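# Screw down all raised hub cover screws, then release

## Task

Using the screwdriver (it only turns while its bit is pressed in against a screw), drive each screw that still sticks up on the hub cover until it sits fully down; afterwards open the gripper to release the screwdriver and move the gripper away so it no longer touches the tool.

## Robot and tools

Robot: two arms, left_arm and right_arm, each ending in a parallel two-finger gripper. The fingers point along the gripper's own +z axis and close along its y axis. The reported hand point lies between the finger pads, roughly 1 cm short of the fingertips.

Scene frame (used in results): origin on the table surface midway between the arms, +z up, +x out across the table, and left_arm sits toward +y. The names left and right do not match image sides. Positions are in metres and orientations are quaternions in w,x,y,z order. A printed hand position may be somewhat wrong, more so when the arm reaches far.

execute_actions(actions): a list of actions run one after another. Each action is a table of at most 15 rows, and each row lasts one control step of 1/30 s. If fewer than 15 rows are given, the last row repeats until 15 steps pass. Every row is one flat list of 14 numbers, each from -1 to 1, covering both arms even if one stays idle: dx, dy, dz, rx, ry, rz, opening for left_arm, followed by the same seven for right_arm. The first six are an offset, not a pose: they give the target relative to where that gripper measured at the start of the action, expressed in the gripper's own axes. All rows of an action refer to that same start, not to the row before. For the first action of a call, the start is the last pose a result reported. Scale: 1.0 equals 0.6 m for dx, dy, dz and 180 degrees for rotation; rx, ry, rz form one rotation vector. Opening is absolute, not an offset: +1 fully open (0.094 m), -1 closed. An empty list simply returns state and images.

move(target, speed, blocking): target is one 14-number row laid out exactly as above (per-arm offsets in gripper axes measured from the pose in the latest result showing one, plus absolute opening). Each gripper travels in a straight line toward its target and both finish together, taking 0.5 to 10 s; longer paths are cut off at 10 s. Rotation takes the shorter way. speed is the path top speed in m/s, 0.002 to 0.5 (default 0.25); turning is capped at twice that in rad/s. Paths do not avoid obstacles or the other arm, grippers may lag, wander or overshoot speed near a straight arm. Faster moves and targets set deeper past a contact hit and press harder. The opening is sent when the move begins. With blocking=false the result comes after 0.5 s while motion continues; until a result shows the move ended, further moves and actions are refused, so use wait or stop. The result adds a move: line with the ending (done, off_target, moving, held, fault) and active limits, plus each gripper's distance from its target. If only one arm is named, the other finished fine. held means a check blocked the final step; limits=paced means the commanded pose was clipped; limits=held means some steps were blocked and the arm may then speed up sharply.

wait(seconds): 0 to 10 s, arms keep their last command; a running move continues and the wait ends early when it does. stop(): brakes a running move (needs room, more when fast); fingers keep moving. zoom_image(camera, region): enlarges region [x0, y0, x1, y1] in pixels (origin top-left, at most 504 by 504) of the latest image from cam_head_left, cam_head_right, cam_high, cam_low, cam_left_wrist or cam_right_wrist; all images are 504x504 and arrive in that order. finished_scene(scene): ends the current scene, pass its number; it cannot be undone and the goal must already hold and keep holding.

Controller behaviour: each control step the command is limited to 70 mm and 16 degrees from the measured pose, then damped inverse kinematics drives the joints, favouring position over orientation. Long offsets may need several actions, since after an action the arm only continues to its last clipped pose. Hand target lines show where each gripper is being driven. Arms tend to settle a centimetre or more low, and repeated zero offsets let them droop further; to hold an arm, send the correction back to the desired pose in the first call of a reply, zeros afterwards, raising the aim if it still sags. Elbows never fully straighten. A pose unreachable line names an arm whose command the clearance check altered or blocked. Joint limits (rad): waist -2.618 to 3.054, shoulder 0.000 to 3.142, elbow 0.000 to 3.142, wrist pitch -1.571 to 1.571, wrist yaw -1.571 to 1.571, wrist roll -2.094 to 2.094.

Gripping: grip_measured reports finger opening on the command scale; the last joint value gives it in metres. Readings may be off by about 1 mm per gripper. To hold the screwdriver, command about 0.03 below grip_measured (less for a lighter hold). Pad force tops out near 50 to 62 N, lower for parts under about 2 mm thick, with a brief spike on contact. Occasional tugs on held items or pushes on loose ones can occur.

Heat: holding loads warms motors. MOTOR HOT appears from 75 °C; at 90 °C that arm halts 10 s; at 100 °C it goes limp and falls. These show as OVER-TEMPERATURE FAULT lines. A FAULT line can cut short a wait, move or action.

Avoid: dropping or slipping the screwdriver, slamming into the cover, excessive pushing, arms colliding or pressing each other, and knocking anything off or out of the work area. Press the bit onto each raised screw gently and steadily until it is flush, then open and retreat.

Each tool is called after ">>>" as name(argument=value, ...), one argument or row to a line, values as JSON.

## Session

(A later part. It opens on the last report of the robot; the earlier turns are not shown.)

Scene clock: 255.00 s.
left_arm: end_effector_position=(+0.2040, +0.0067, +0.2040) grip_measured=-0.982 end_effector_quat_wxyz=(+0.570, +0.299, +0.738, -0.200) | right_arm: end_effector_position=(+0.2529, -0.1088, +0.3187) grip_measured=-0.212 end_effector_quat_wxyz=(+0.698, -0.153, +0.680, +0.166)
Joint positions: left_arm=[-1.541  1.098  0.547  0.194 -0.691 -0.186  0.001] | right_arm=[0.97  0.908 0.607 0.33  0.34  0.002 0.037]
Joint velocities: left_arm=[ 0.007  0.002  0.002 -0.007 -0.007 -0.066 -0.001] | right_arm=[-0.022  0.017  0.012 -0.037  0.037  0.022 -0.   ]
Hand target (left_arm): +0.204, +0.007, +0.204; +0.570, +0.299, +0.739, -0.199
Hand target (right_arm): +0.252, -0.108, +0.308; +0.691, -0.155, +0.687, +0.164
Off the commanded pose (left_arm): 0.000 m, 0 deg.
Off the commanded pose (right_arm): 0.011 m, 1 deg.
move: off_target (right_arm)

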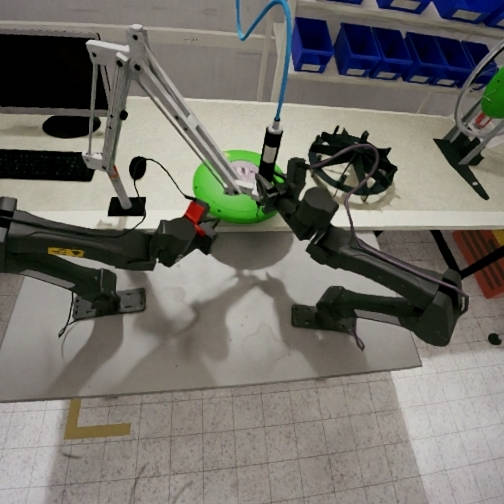

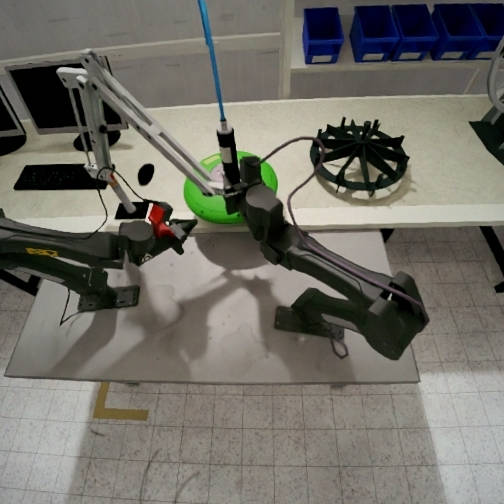

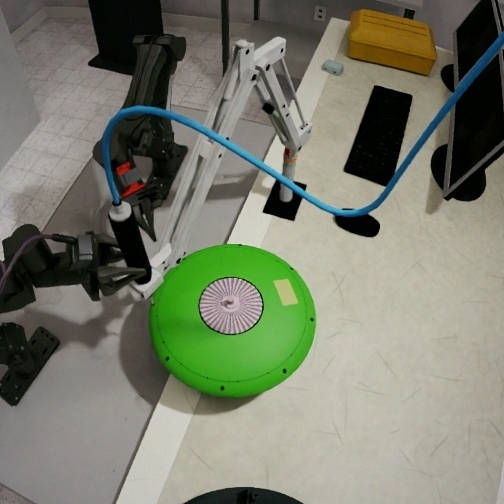

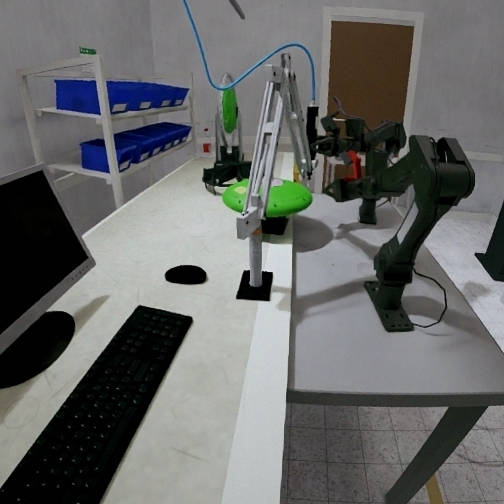

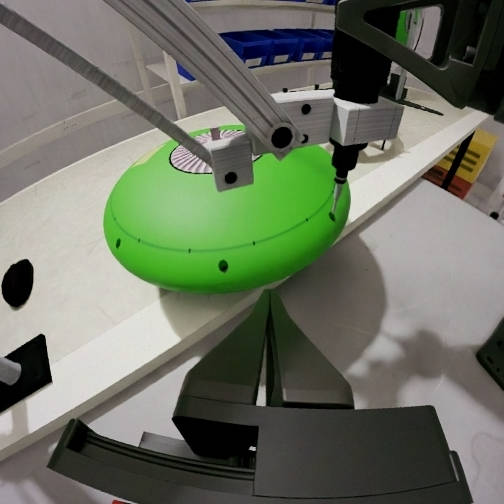

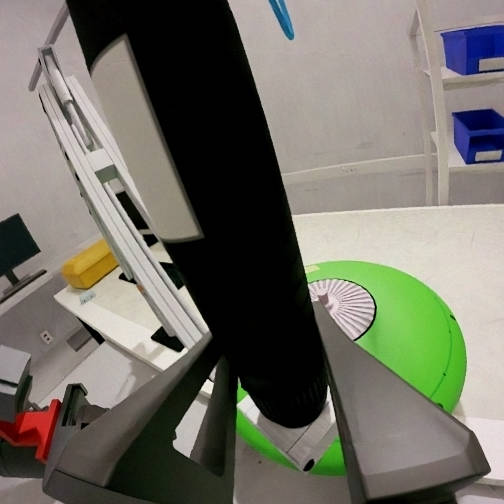

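>>> execute_actions(
  actions=[
    [[0,0,0,0,0,0,-1,0.032,0,-0.002,0,0.006,0,-0.25]],
    [[0,0,0,0,0,0,-1,0.06,0,-0.002,0,0.03,0,-0.25]],
    [[0,0,0,0,0,0,-1,0.09,0,-0.002,0,0.052,0,-0.25]],
    [[0,0,0,0,0,0,-1,0.11,0,-0.002,0,0.062,0,-0.25]],
    [[0,0,0,0,0,0,-1,0.11,0,-0.002,0,0.062,0,-0.25]],
  ],
)

>>> zoom_image(
  camera="cam_left_wrist",
  region=[305, 165, 365, 225],
)

Scene clock: 260.73 s.
left_arm: end_effector_position=(+0.2040, +0.0067, +0.2040) grip_measured=-0.982 end_effector_quat_wxyz=(+0.570, +0.299, +0.738, -0.200) | right_arm: end_effector_position=(+0.2521, -0.1095, +0.3042) grip_measured=-0.212 end_effector_quat_wxyz=(+0.695, -0.151, +0.683, +0.168)
Joint positions: left_arm=[-1.541  1.098  0.547  0.194 -0.691 -0.186  0.001] | right_arm=[0.97  0.908 0.556 0.375 0.34  0.011 0.037]
Joint velocities: left_arm=[-0.022 -0.022 -0.012 -0.007  0.007  0.022  0.001] | right_arm=[-0.022  0.002 -0.017  0.037  0.051  0.022 -0.001]
Hand target (left_arm): +0.204, +0.007, +0.204; +0.570, +0.299, +0.738, -0.200
Hand target (right_arm): +0.250, -0.111, +0.241; +0.629, -0.165, +0.745, +0.150
Off the commanded pose (left_arm): 0.000 m, 0 deg.
Off the commanded pose (right_arm): 0.066 m, 11 deg.

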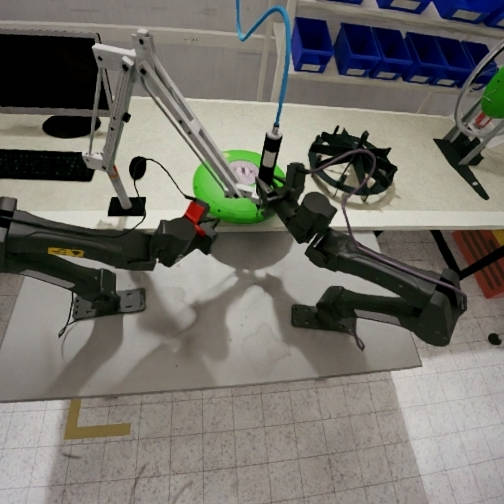

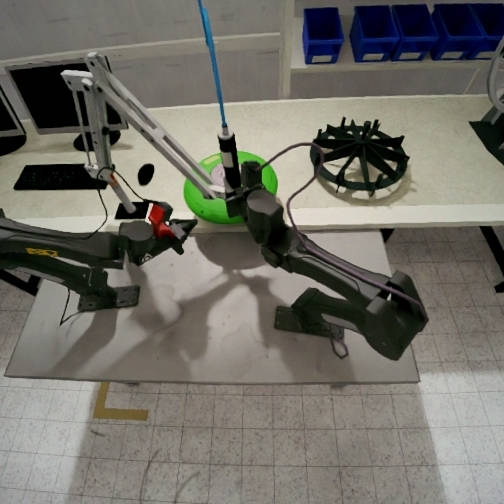

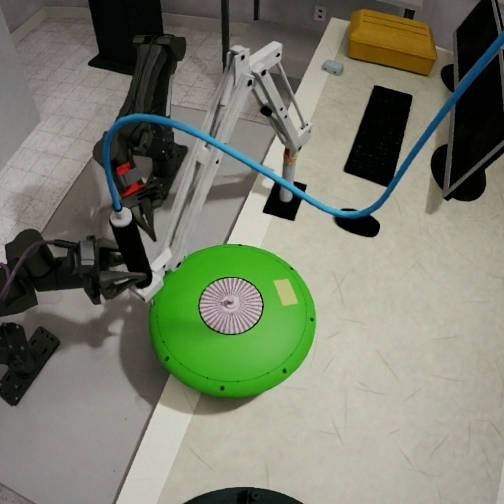

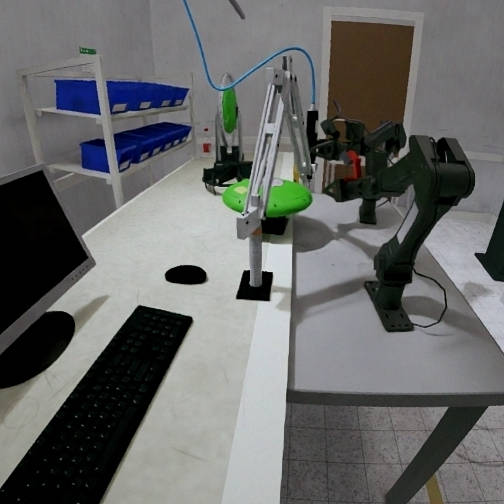

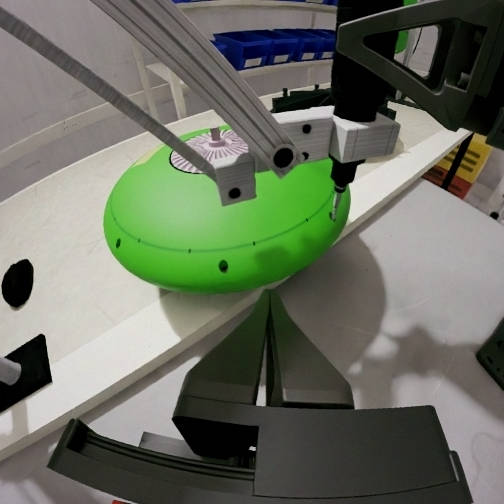

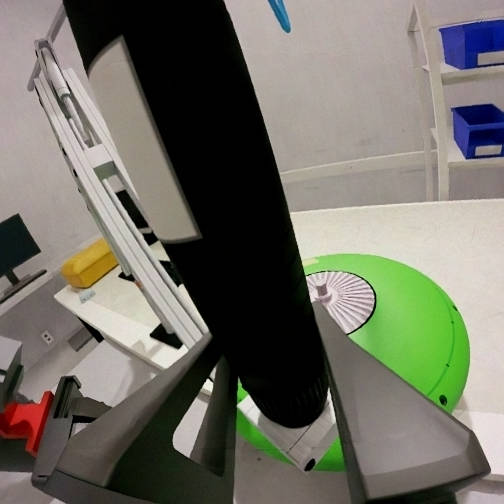

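Region (305, 165, 365, 225) of cam_left_wrist's 504x504 image, scaled by 8.400, with more detail than that image has.

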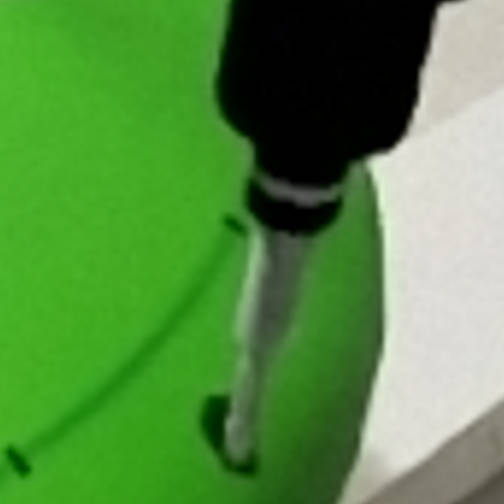

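>>> execute_actions(
  actions=[],
)

>>> zoom_image(
  camera="cam_left_wrist",
  region=[285,130,385,230],
)

Scene clock: 272.97 s.
left_arm: end_effector_position=(+0.2040, +0.0067, +0.2040) grip_measured=-0.982 end_effector_quat_wxyz=(+0.570, +0.299, +0.738, -0.200) | right_arm: end_effector_position=(+0.2521, -0.1095, +0.3042) grip_measured=-0.212 end_effector_quat_wxyz=(+0.695, -0.151, +0.683, +0.168)
Joint positions: left_arm=[-1.541  1.098  0.547  0.194 -0.691 -0.186  0.001] | right_arm=[0.97  0.908 0.556 0.375 0.34  0.011 0.037]
Joint velocities: left_arm=[-0.007 -0.012 -0.007  0.066  0.022  0.051 -0.001] | right_arm=[-0.002  0.012  0.002  0.095 -0.066 -0.007  0.   ]
Hand target (left_arm): +0.204, +0.007, +0.204; +0.570, +0.299, +0.738, -0.200
Hand target (right_arm): +0.250, -0.111, +0.241; +0.629, -0.165, +0.745, +0.150
Off the commanded pose (left_arm): 0.000 m, 0 deg.
Off the commanded pose (right_arm): 0.066 m, 11 deg.

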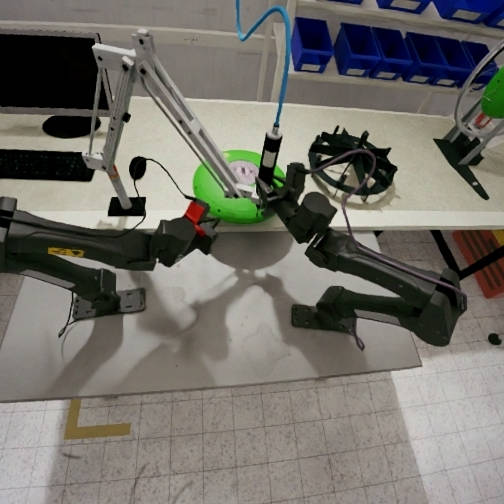

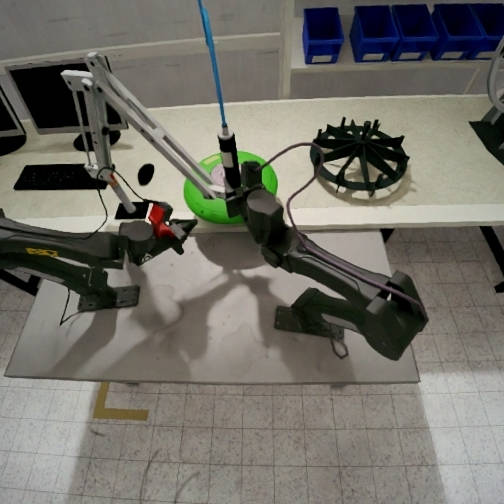

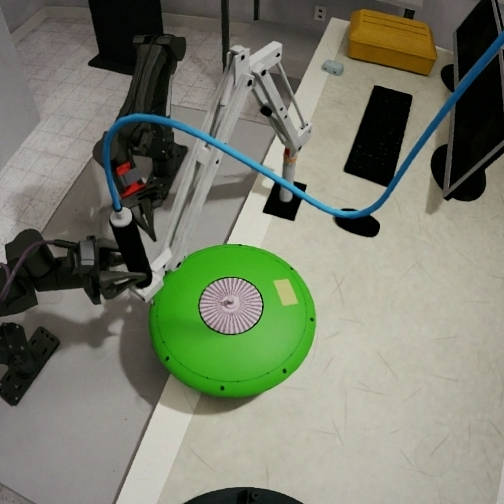

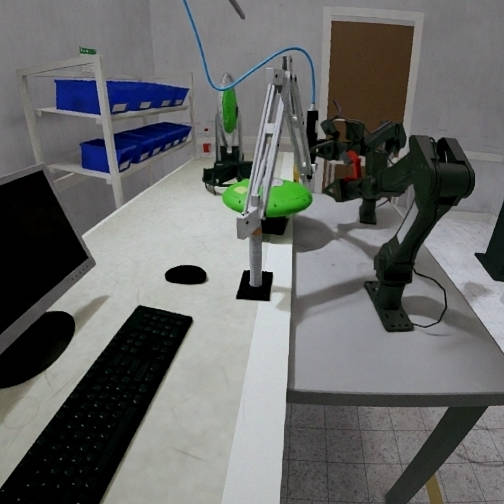

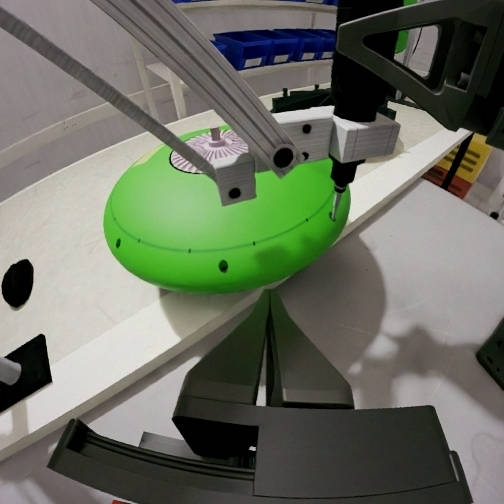

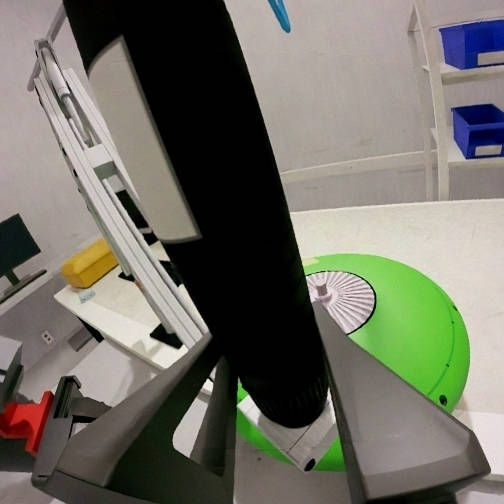

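Region (285, 130, 385, 230) of cam_left_wrist's 504x504 image, scaled by 5.040, with more detail than that image has.

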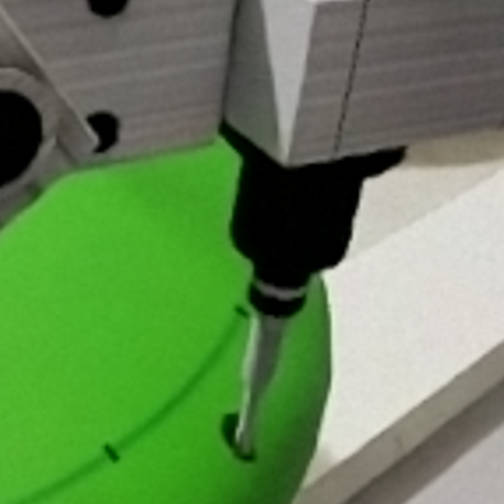

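>>> move(
  target=[0,0,0,0,0,0,-1,-0.018,0.005,0.004,0,0,0,-0.25],
  speed=0.02,
)

>>> zoom_image(
  camera="cam_left_wrist",
  region=[305,175,365,235],
)

>>> zoom_image(
  camera="cam_high",
  region=[130,280,180,330],
)

Scene clock: 276.83 s.
left_arm: end_effector_position=(+0.2040, +0.0067, +0.2040) grip_measured=-0.982 end_effector_quat_wxyz=(+0.570, +0.299, +0.738, -0.200) | right_arm: end_effector_position=(+0.2524, -0.1093, +0.3101) grip_measured=-0.212 end_effector_quat_wxyz=(+0.697, -0.153, +0.680, +0.165)
Joint positions: left_arm=[-1.541  1.098  0.547  0.194 -0.691 -0.186  0.001] | right_arm=[0.97  0.908 0.574 0.363 0.341 0.002 0.037]
Joint velocities: left_arm=[-0.012 -0.012 -0.012  0.022 -0.051  0.022 -0.001] | right_arm=[-0.012 -0.002  0.017 -0.037  0.022 -0.037 -0.   ]
Hand target (left_arm): +0.204, +0.007, +0.204; +0.570, +0.299, +0.738, -0.200
Hand target (right_arm): +0.253, -0.106, +0.315; +0.695, -0.151, +0.682, +0.168
Off the commanded pose (left_arm): 0.000 m, 0 deg.
Off the commanded pose (right_arm): 0.006 m, 1 deg.
move: done

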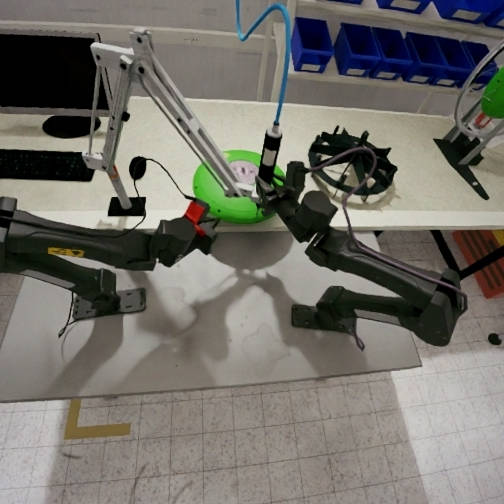

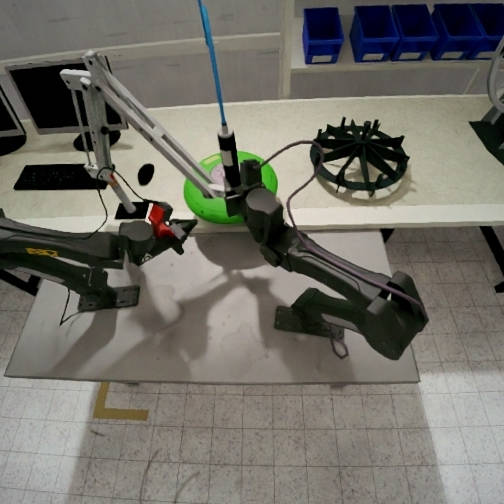

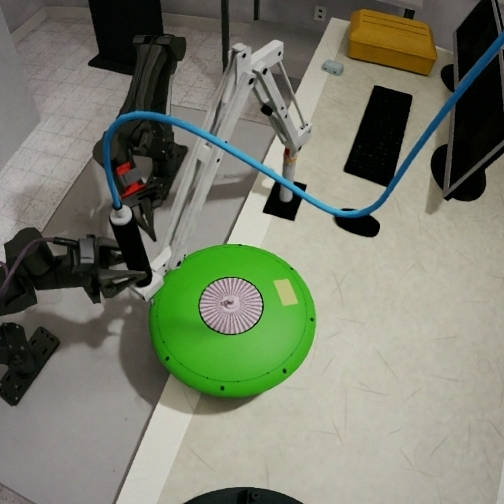

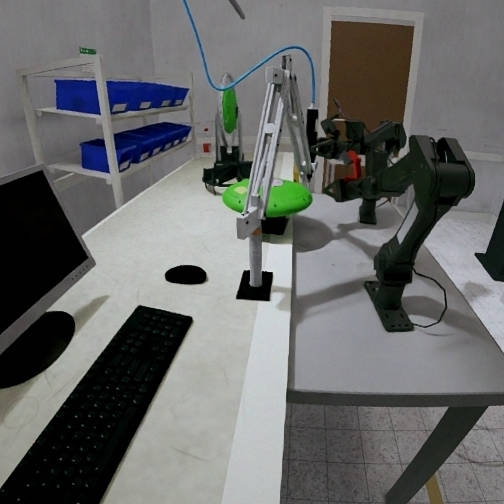

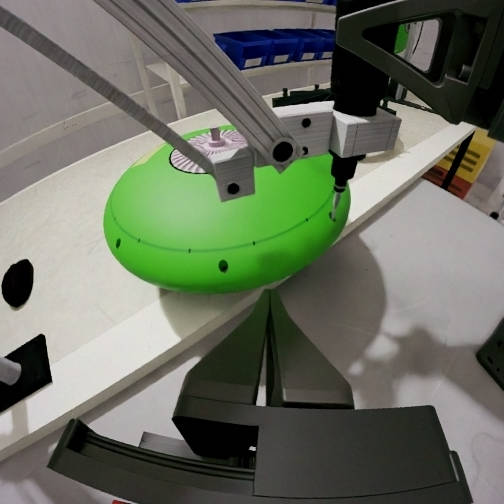

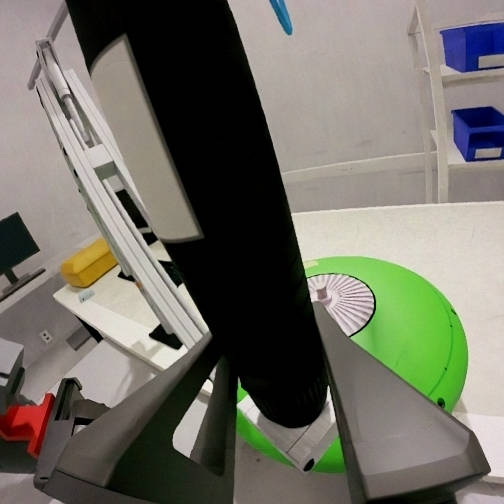

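Region (305, 175, 365, 235) of cam_left_wrist's 504x504 image, scaled by 8.400, with more detail than that image has.

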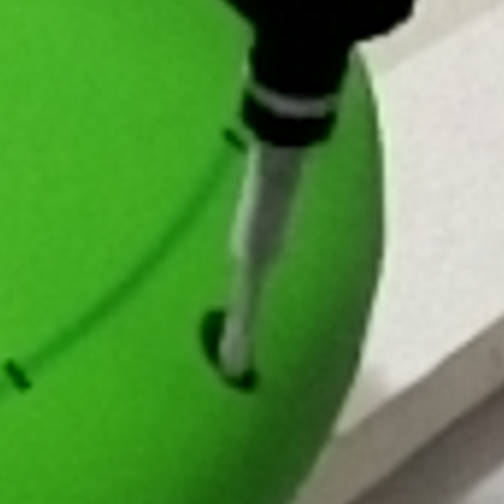

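Region (130, 280, 180, 330) of cam_high's 504x504 image, scaled by 10.080, with more detail than that image has.

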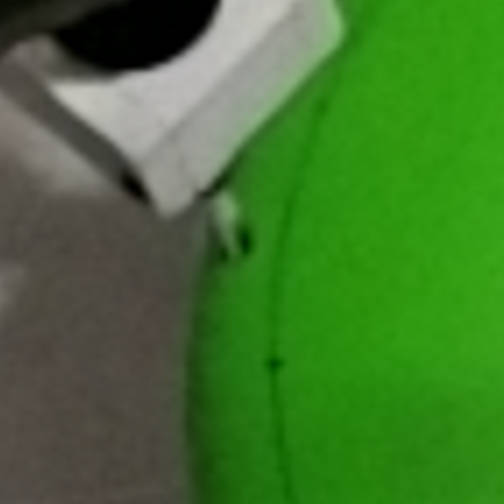

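>>> execute_actions(
  actions=[
    [[0,0,0,0,0,0,-1,0.04,0.003,0,0,0.02,0,-0.25]],
    [[0,0,0,0,0,0,-1,0.07,0.003,0,0,0.04,0,-0.25]],
    [[0,0,0,0,0,0,-1,0.09,0.002,-0.002,0,0.052,0,-0.25]],
    [[0,0,0,0,0,0,-1,0.105,0.002,-0.002,0,0.058,0,-0.25]],
    [[0,0,0,0,0,0,-1,0.105,0.002,-0.002,0,0.058,0,-0.25]],
  ],
)

>>> zoom_image(
  camera="cam_left_wrist",
  region=[305,175,365,235],
)

Scene clock: 284.97 s.
left_arm: end_effector_position=(+0.2040, +0.0067, +0.2040) grip_measured=-0.982 end_effector_quat_wxyz=(+0.570, +0.299, +0.738, -0.200) | right_arm: end_effector_position=(+0.2521, -0.1097, +0.3044) grip_measured=-0.212 end_effector_quat_wxyz=(+0.696, -0.150, +0.682, +0.168)
Joint positions: left_arm=[-1.541  1.098  0.547  0.194 -0.691 -0.186  0.001] | right_arm=[0.97  0.908 0.554 0.38  0.341 0.012 0.037]
Joint velocities: left_arm=[ 0.002 -0.002  0.007 -0.022 -0.007  0.066 -0.   ] | right_arm=[-0.017 -0.022  0.002  0.066 -0.037 -0.007 -0.   ]
Hand target (left_arm): +0.204, +0.007, +0.204; +0.570, +0.299, +0.738, -0.200
Hand target (right_arm): +0.249, -0.110, +0.244; +0.632, -0.165, +0.742, +0.151
Off the commanded pose (left_arm): 0.000 m, 0 deg.
Off the commanded pose (right_arm): 0.063 m, 11 deg.

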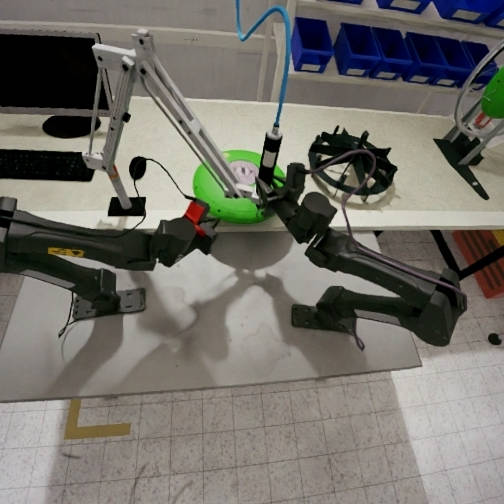

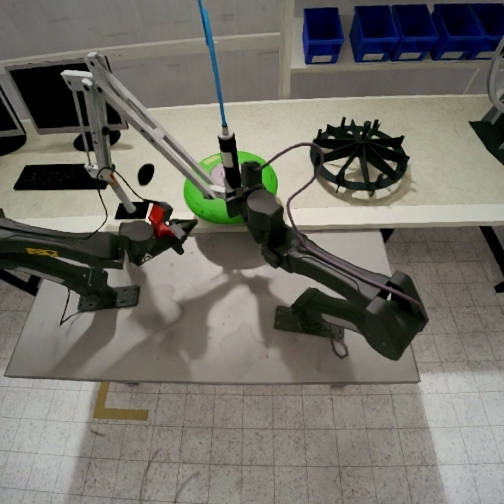

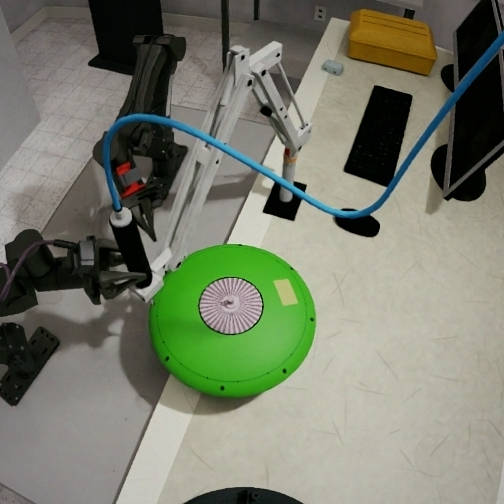

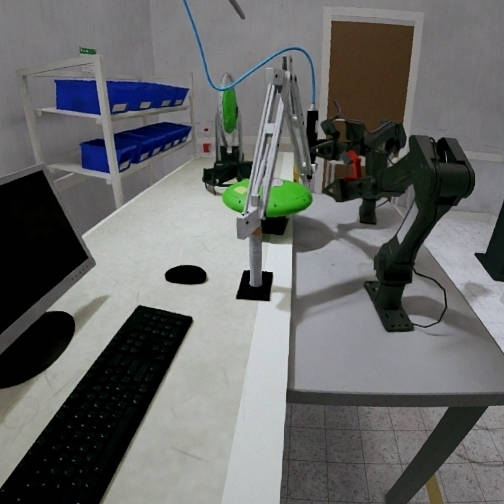

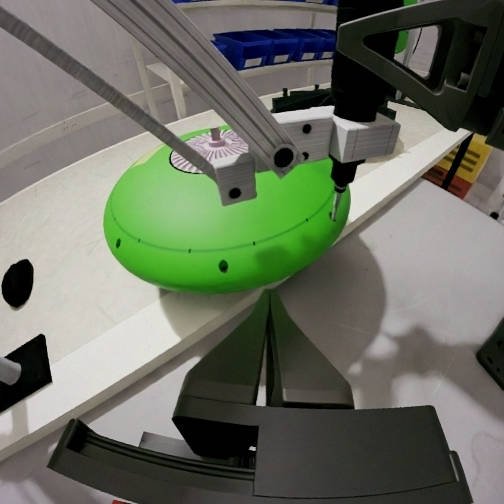

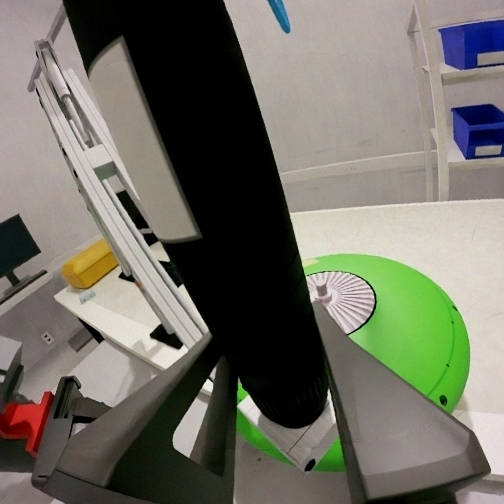

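Region (305, 175, 365, 235) of cam_left_wrist's 504x504 image, scaled by 8.400, with more detail than that image has.

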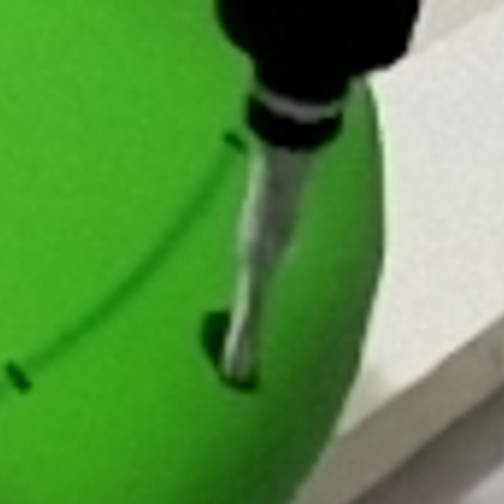

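>>> move(
  target=[0,0,0,0,0,0,-1,-0.022,0.006,0.008,0,0,0,-0.25],
  speed=0.015,
)

>>> zoom_image(
  camera="cam_left_wrist",
  region=[305,175,365,235],
)

>>> zoom_image(
  camera="cam_head_left",
  region=[240,190,280,230],
)

Scene clock: 290.67 s.
left_arm: end_effector_position=(+0.2040, +0.0067, +0.2040) grip_measured=-0.982 end_effector_quat_wxyz=(+0.570, +0.299, +0.738, -0.200) | right_arm: end_effector_position=(+0.2526, -0.1092, +0.3139) grip_measured=-0.212 end_effector_quat_wxyz=(+0.699, -0.152, +0.679, +0.166)
Joint positions: left_arm=[-1.541  1.098  0.547  0.194 -0.691 -0.186  0.001] | right_arm=[0.97  0.908 0.585 0.356 0.341 0.002 0.037]
Joint velocities: left_arm=[ 0.007 -0.012  0.017 -0.022 -0.007  0.037 -0.   ] | right_arm=[-0.022  0.017 -0.012  0.007 -0.007  0.007 -0.001]
Hand target (left_arm): +0.204, +0.007, +0.204; +0.570, +0.299, +0.738, -0.200
Hand target (right_arm): +0.255, -0.105, +0.318; +0.696, -0.150, +0.682, +0.168
Off the commanded pose (left_arm): 0.000 m, 0 deg.
Off the commanded pose (right_arm): 0.006 m, 1 deg.
move: done

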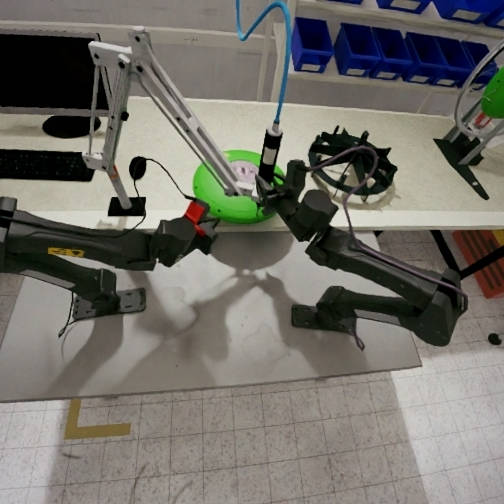

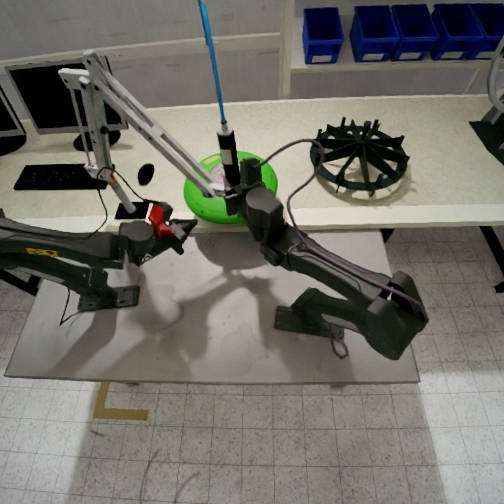

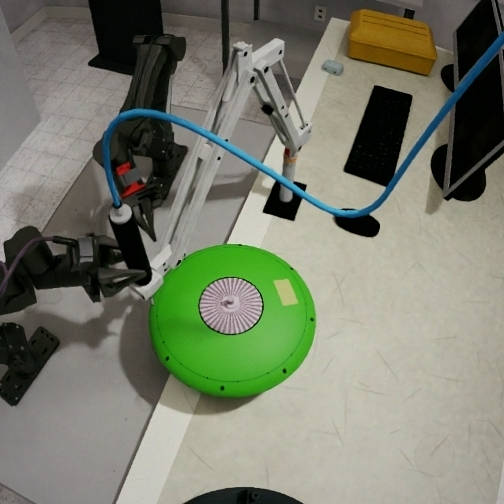

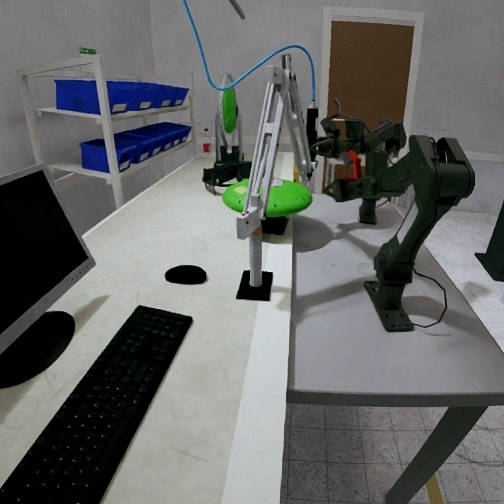

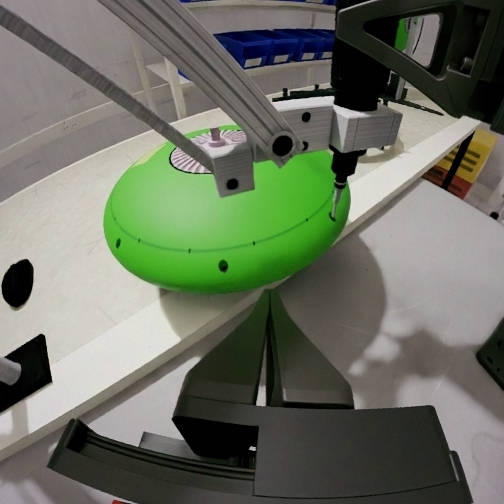

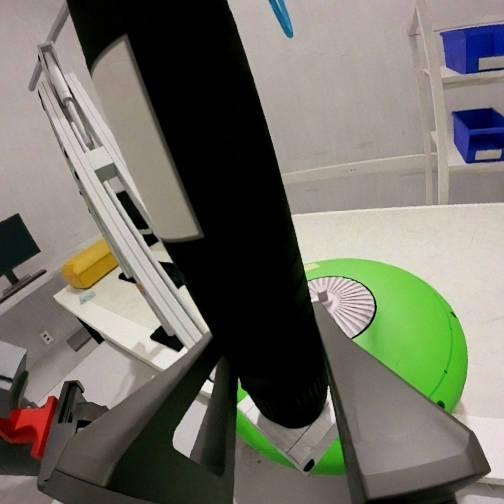

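Region (305, 175, 365, 235) of cam_left_wrist's 504x504 image, scaled by 8.400, with more detail than that image has.

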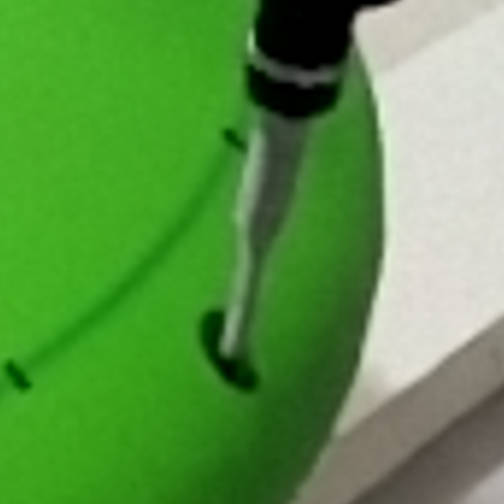

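Region (240, 190, 280, 230) of cam_head_left's 504x504 image, scaled by 12.600, with more detail than that image has.

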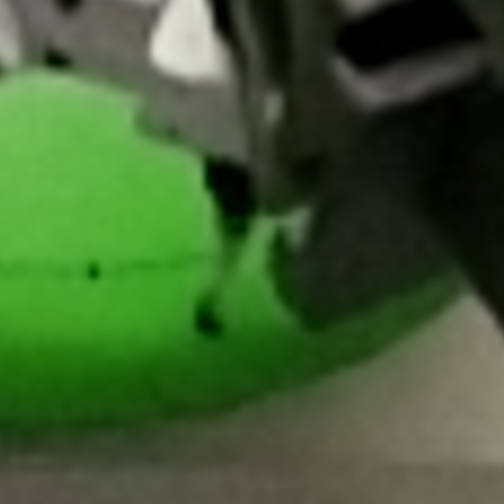

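>>> execute_actions(
  actions=[
    [[0,0,0,0,0,0,-1,0.025,0.006,0.007,0,0.005,0,-0.25]],
    [[0,0,0,0,0,0,-1,0.04,0.006,0.007,0,0.015,0,-0.25]],
    [[0,0,0,0,0,0,-1,0.07,0.005,0.005,0,0.035,0,-0.25]],
    [[0,0,0,0,0,0,-1,0.09,0.004,0.003,0,0.048,0,-0.25]],
    [[0,0,0,0,0,0,-1,0.105,0.004,0.003,0,0.055,0,-0.25]],
  ],
)

>>> zoom_image(
  camera="cam_left_wrist",
  region=[305,175,365,235],
)

Scene clock: 296.80 s.
left_arm: end_effector_position=(+0.2040, +0.0067, +0.2040) grip_measured=-0.982 end_effector_quat_wxyz=(+0.570, +0.299, +0.738, -0.200) | right_arm: end_effector_position=(+0.2540, -0.1055, +0.3045) grip_measured=-0.212 end_effector_quat_wxyz=(+0.703, -0.148, +0.675, +0.170)
Joint positions: left_arm=[-1.541  1.098  0.547  0.194 -0.691 -0.186  0.001] | right_arm=[0.978 0.935 0.543 0.441 0.349 0.004 0.037]
Joint velocities: left_arm=[-0.022 -0.007  0.007 -0.022  0.051  0.022 -0.002] | right_arm=[ 0.022 -0.012 -0.007 -0.125 -0.051 -0.022  0.   ]
Hand target (left_arm): +0.204, +0.007, +0.204; +0.570, +0.299, +0.738, -0.200
Hand target (right_arm): +0.254, -0.103, +0.245; +0.643, -0.163, +0.733, +0.153
Off the commanded pose (left_arm): 0.000 m, 0 deg.
Off the commanded pose (right_arm): 0.062 m, 10 deg.

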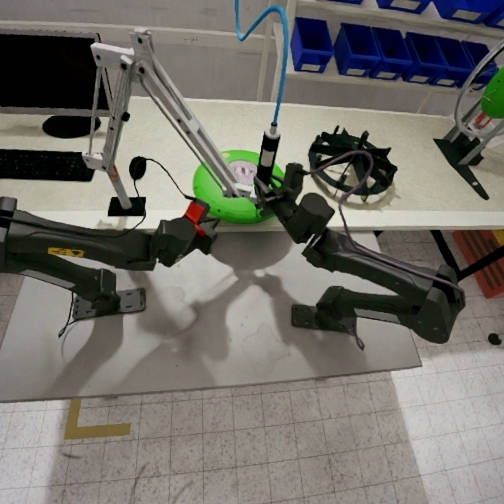

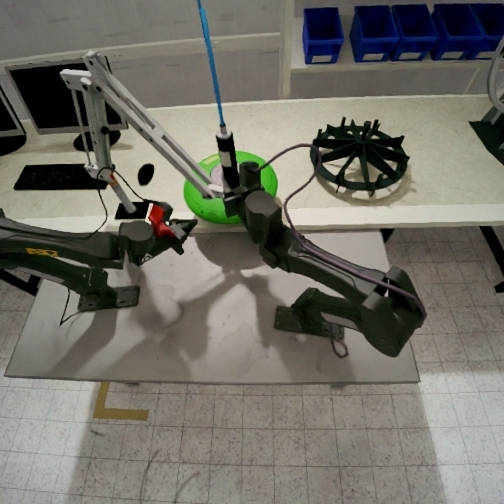

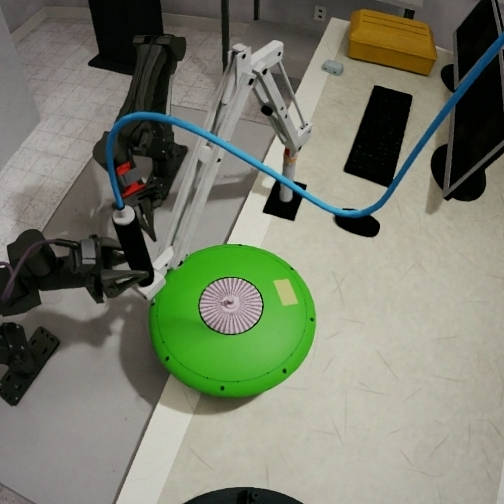

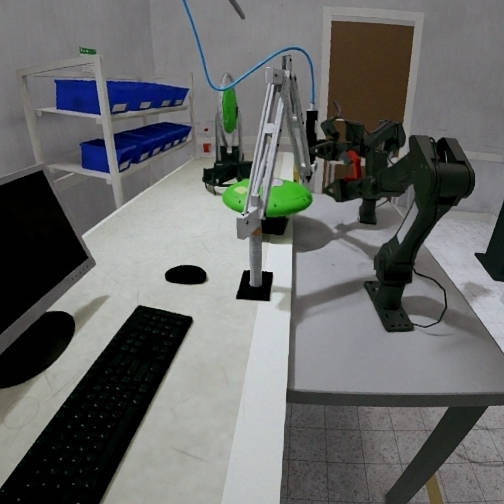

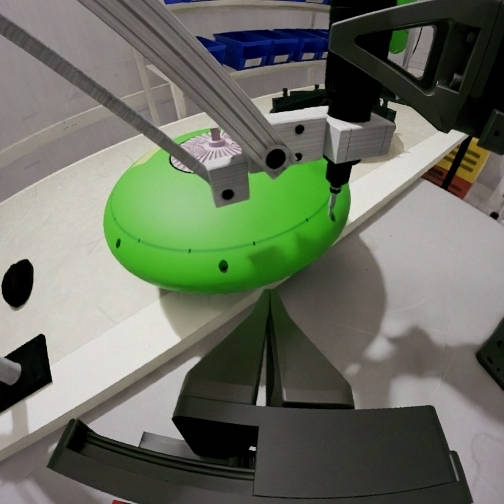

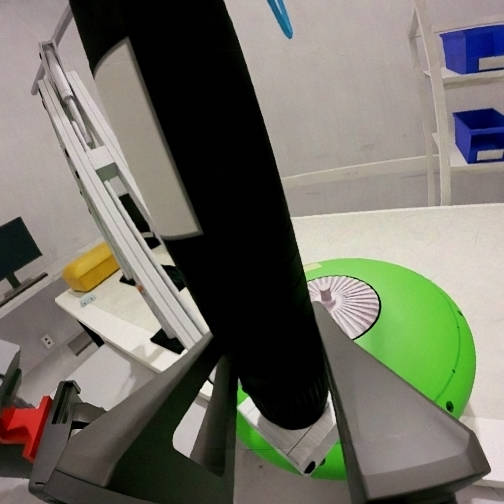

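Region (305, 175, 365, 235) of cam_left_wrist's 504x504 image, scaled by 8.400, with more detail than that image has.

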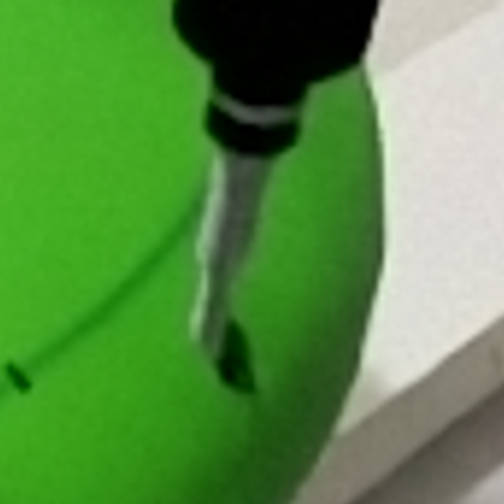

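>>> move(
  target=[0,0,0,0,0,0,-1,-0.018,-0.004,-0.004,0,0.006,0,-0.25],
  speed=0.015,
)

>>> zoom_image(
  camera="cam_left_wrist",
  region=[305,175,365,235],
)

>>> zoom_image(
  camera="cam_head_left",
  region=[240,190,280,230],
)

Scene clock: 302.33 s.
left_arm: end_effector_position=(+0.2040, +0.0067, +0.2040) grip_measured=-0.982 end_effector_quat_wxyz=(+0.570, +0.299, +0.738, -0.200) | right_arm: end_effector_position=(+0.2541, -0.1052, +0.3090) grip_measured=-0.212 end_effector_quat_wxyz=(+0.699, -0.153, +0.678, +0.166)
Joint positions: left_arm=[-1.541  1.098  0.547  0.194 -0.691 -0.186  0.001] | right_arm=[ 0.978  0.93   0.572  0.394  0.348 -0.     0.037]
Joint velocities: left_arm=[-0.007 -0.007 -0.022 -0.007 -0.081 -0.037 -0.001] | right_arm=[-0.002 -0.022 -0.002  0.007 -0.051 -0.066  0.001]
Hand target (left_arm): +0.204, +0.007, +0.204; +0.570, +0.299, +0.738, -0.200
Hand target (right_arm): +0.253, -0.109, +0.315; +0.697, -0.150, +0.681, +0.169
Off the commanded pose (left_arm): 0.000 m, 0 deg.
Off the commanded pose (right_arm): 0.007 m, 1 deg.
move: done

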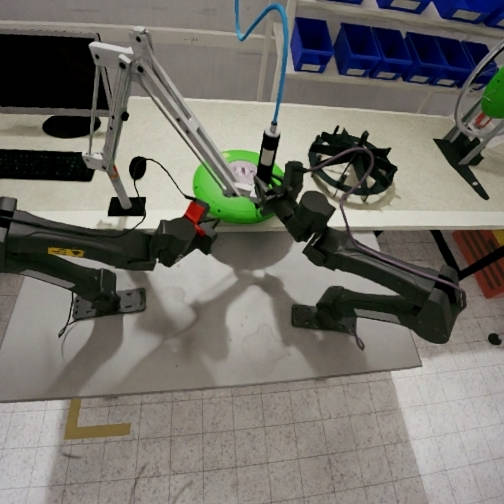

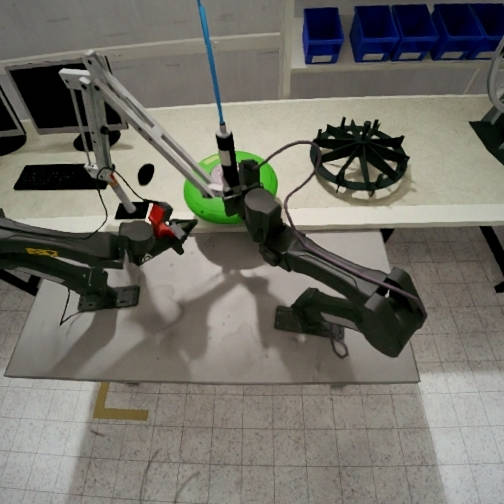

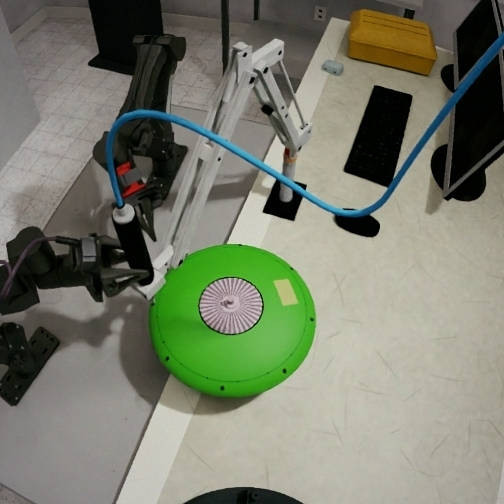

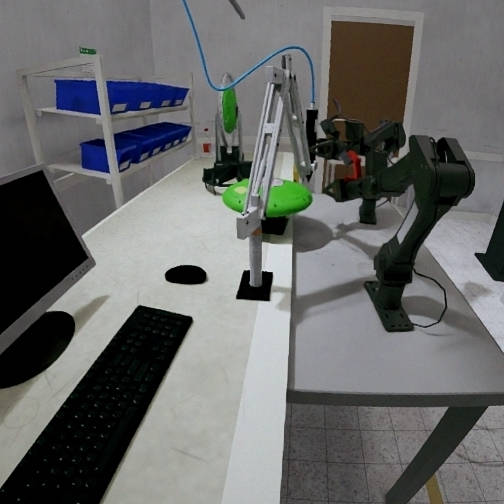

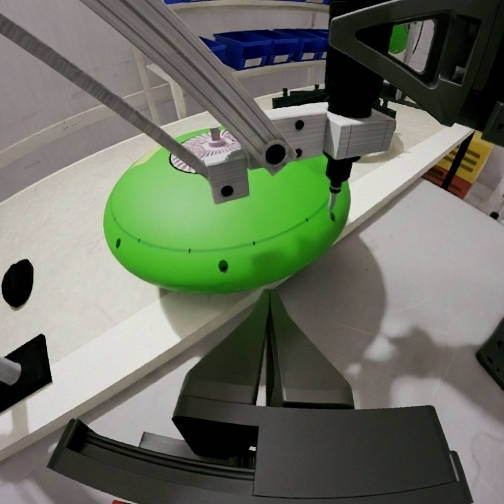

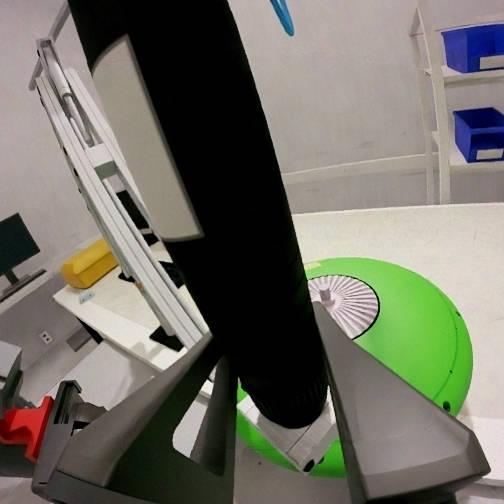

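Region (305, 175, 365, 235) of cam_left_wrist's 504x504 image, scaled by 8.400, with more detail than that image has.

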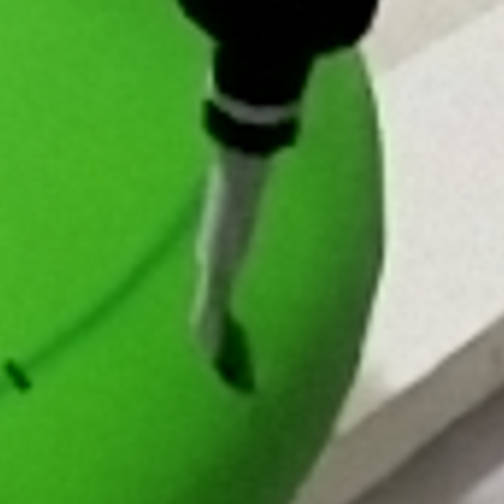

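Region (240, 190, 280, 230) of cam_head_left's 504x504 image, scaled by 12.600, with more detail than that image has.

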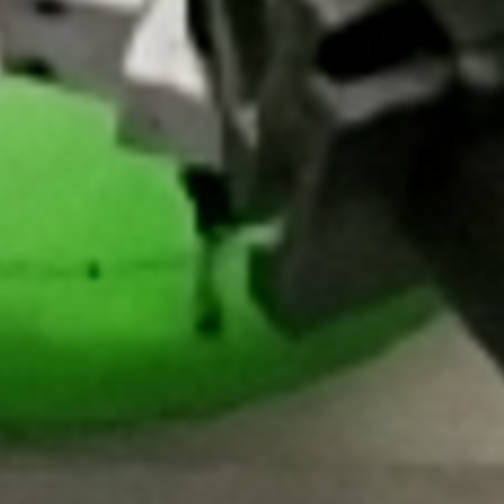

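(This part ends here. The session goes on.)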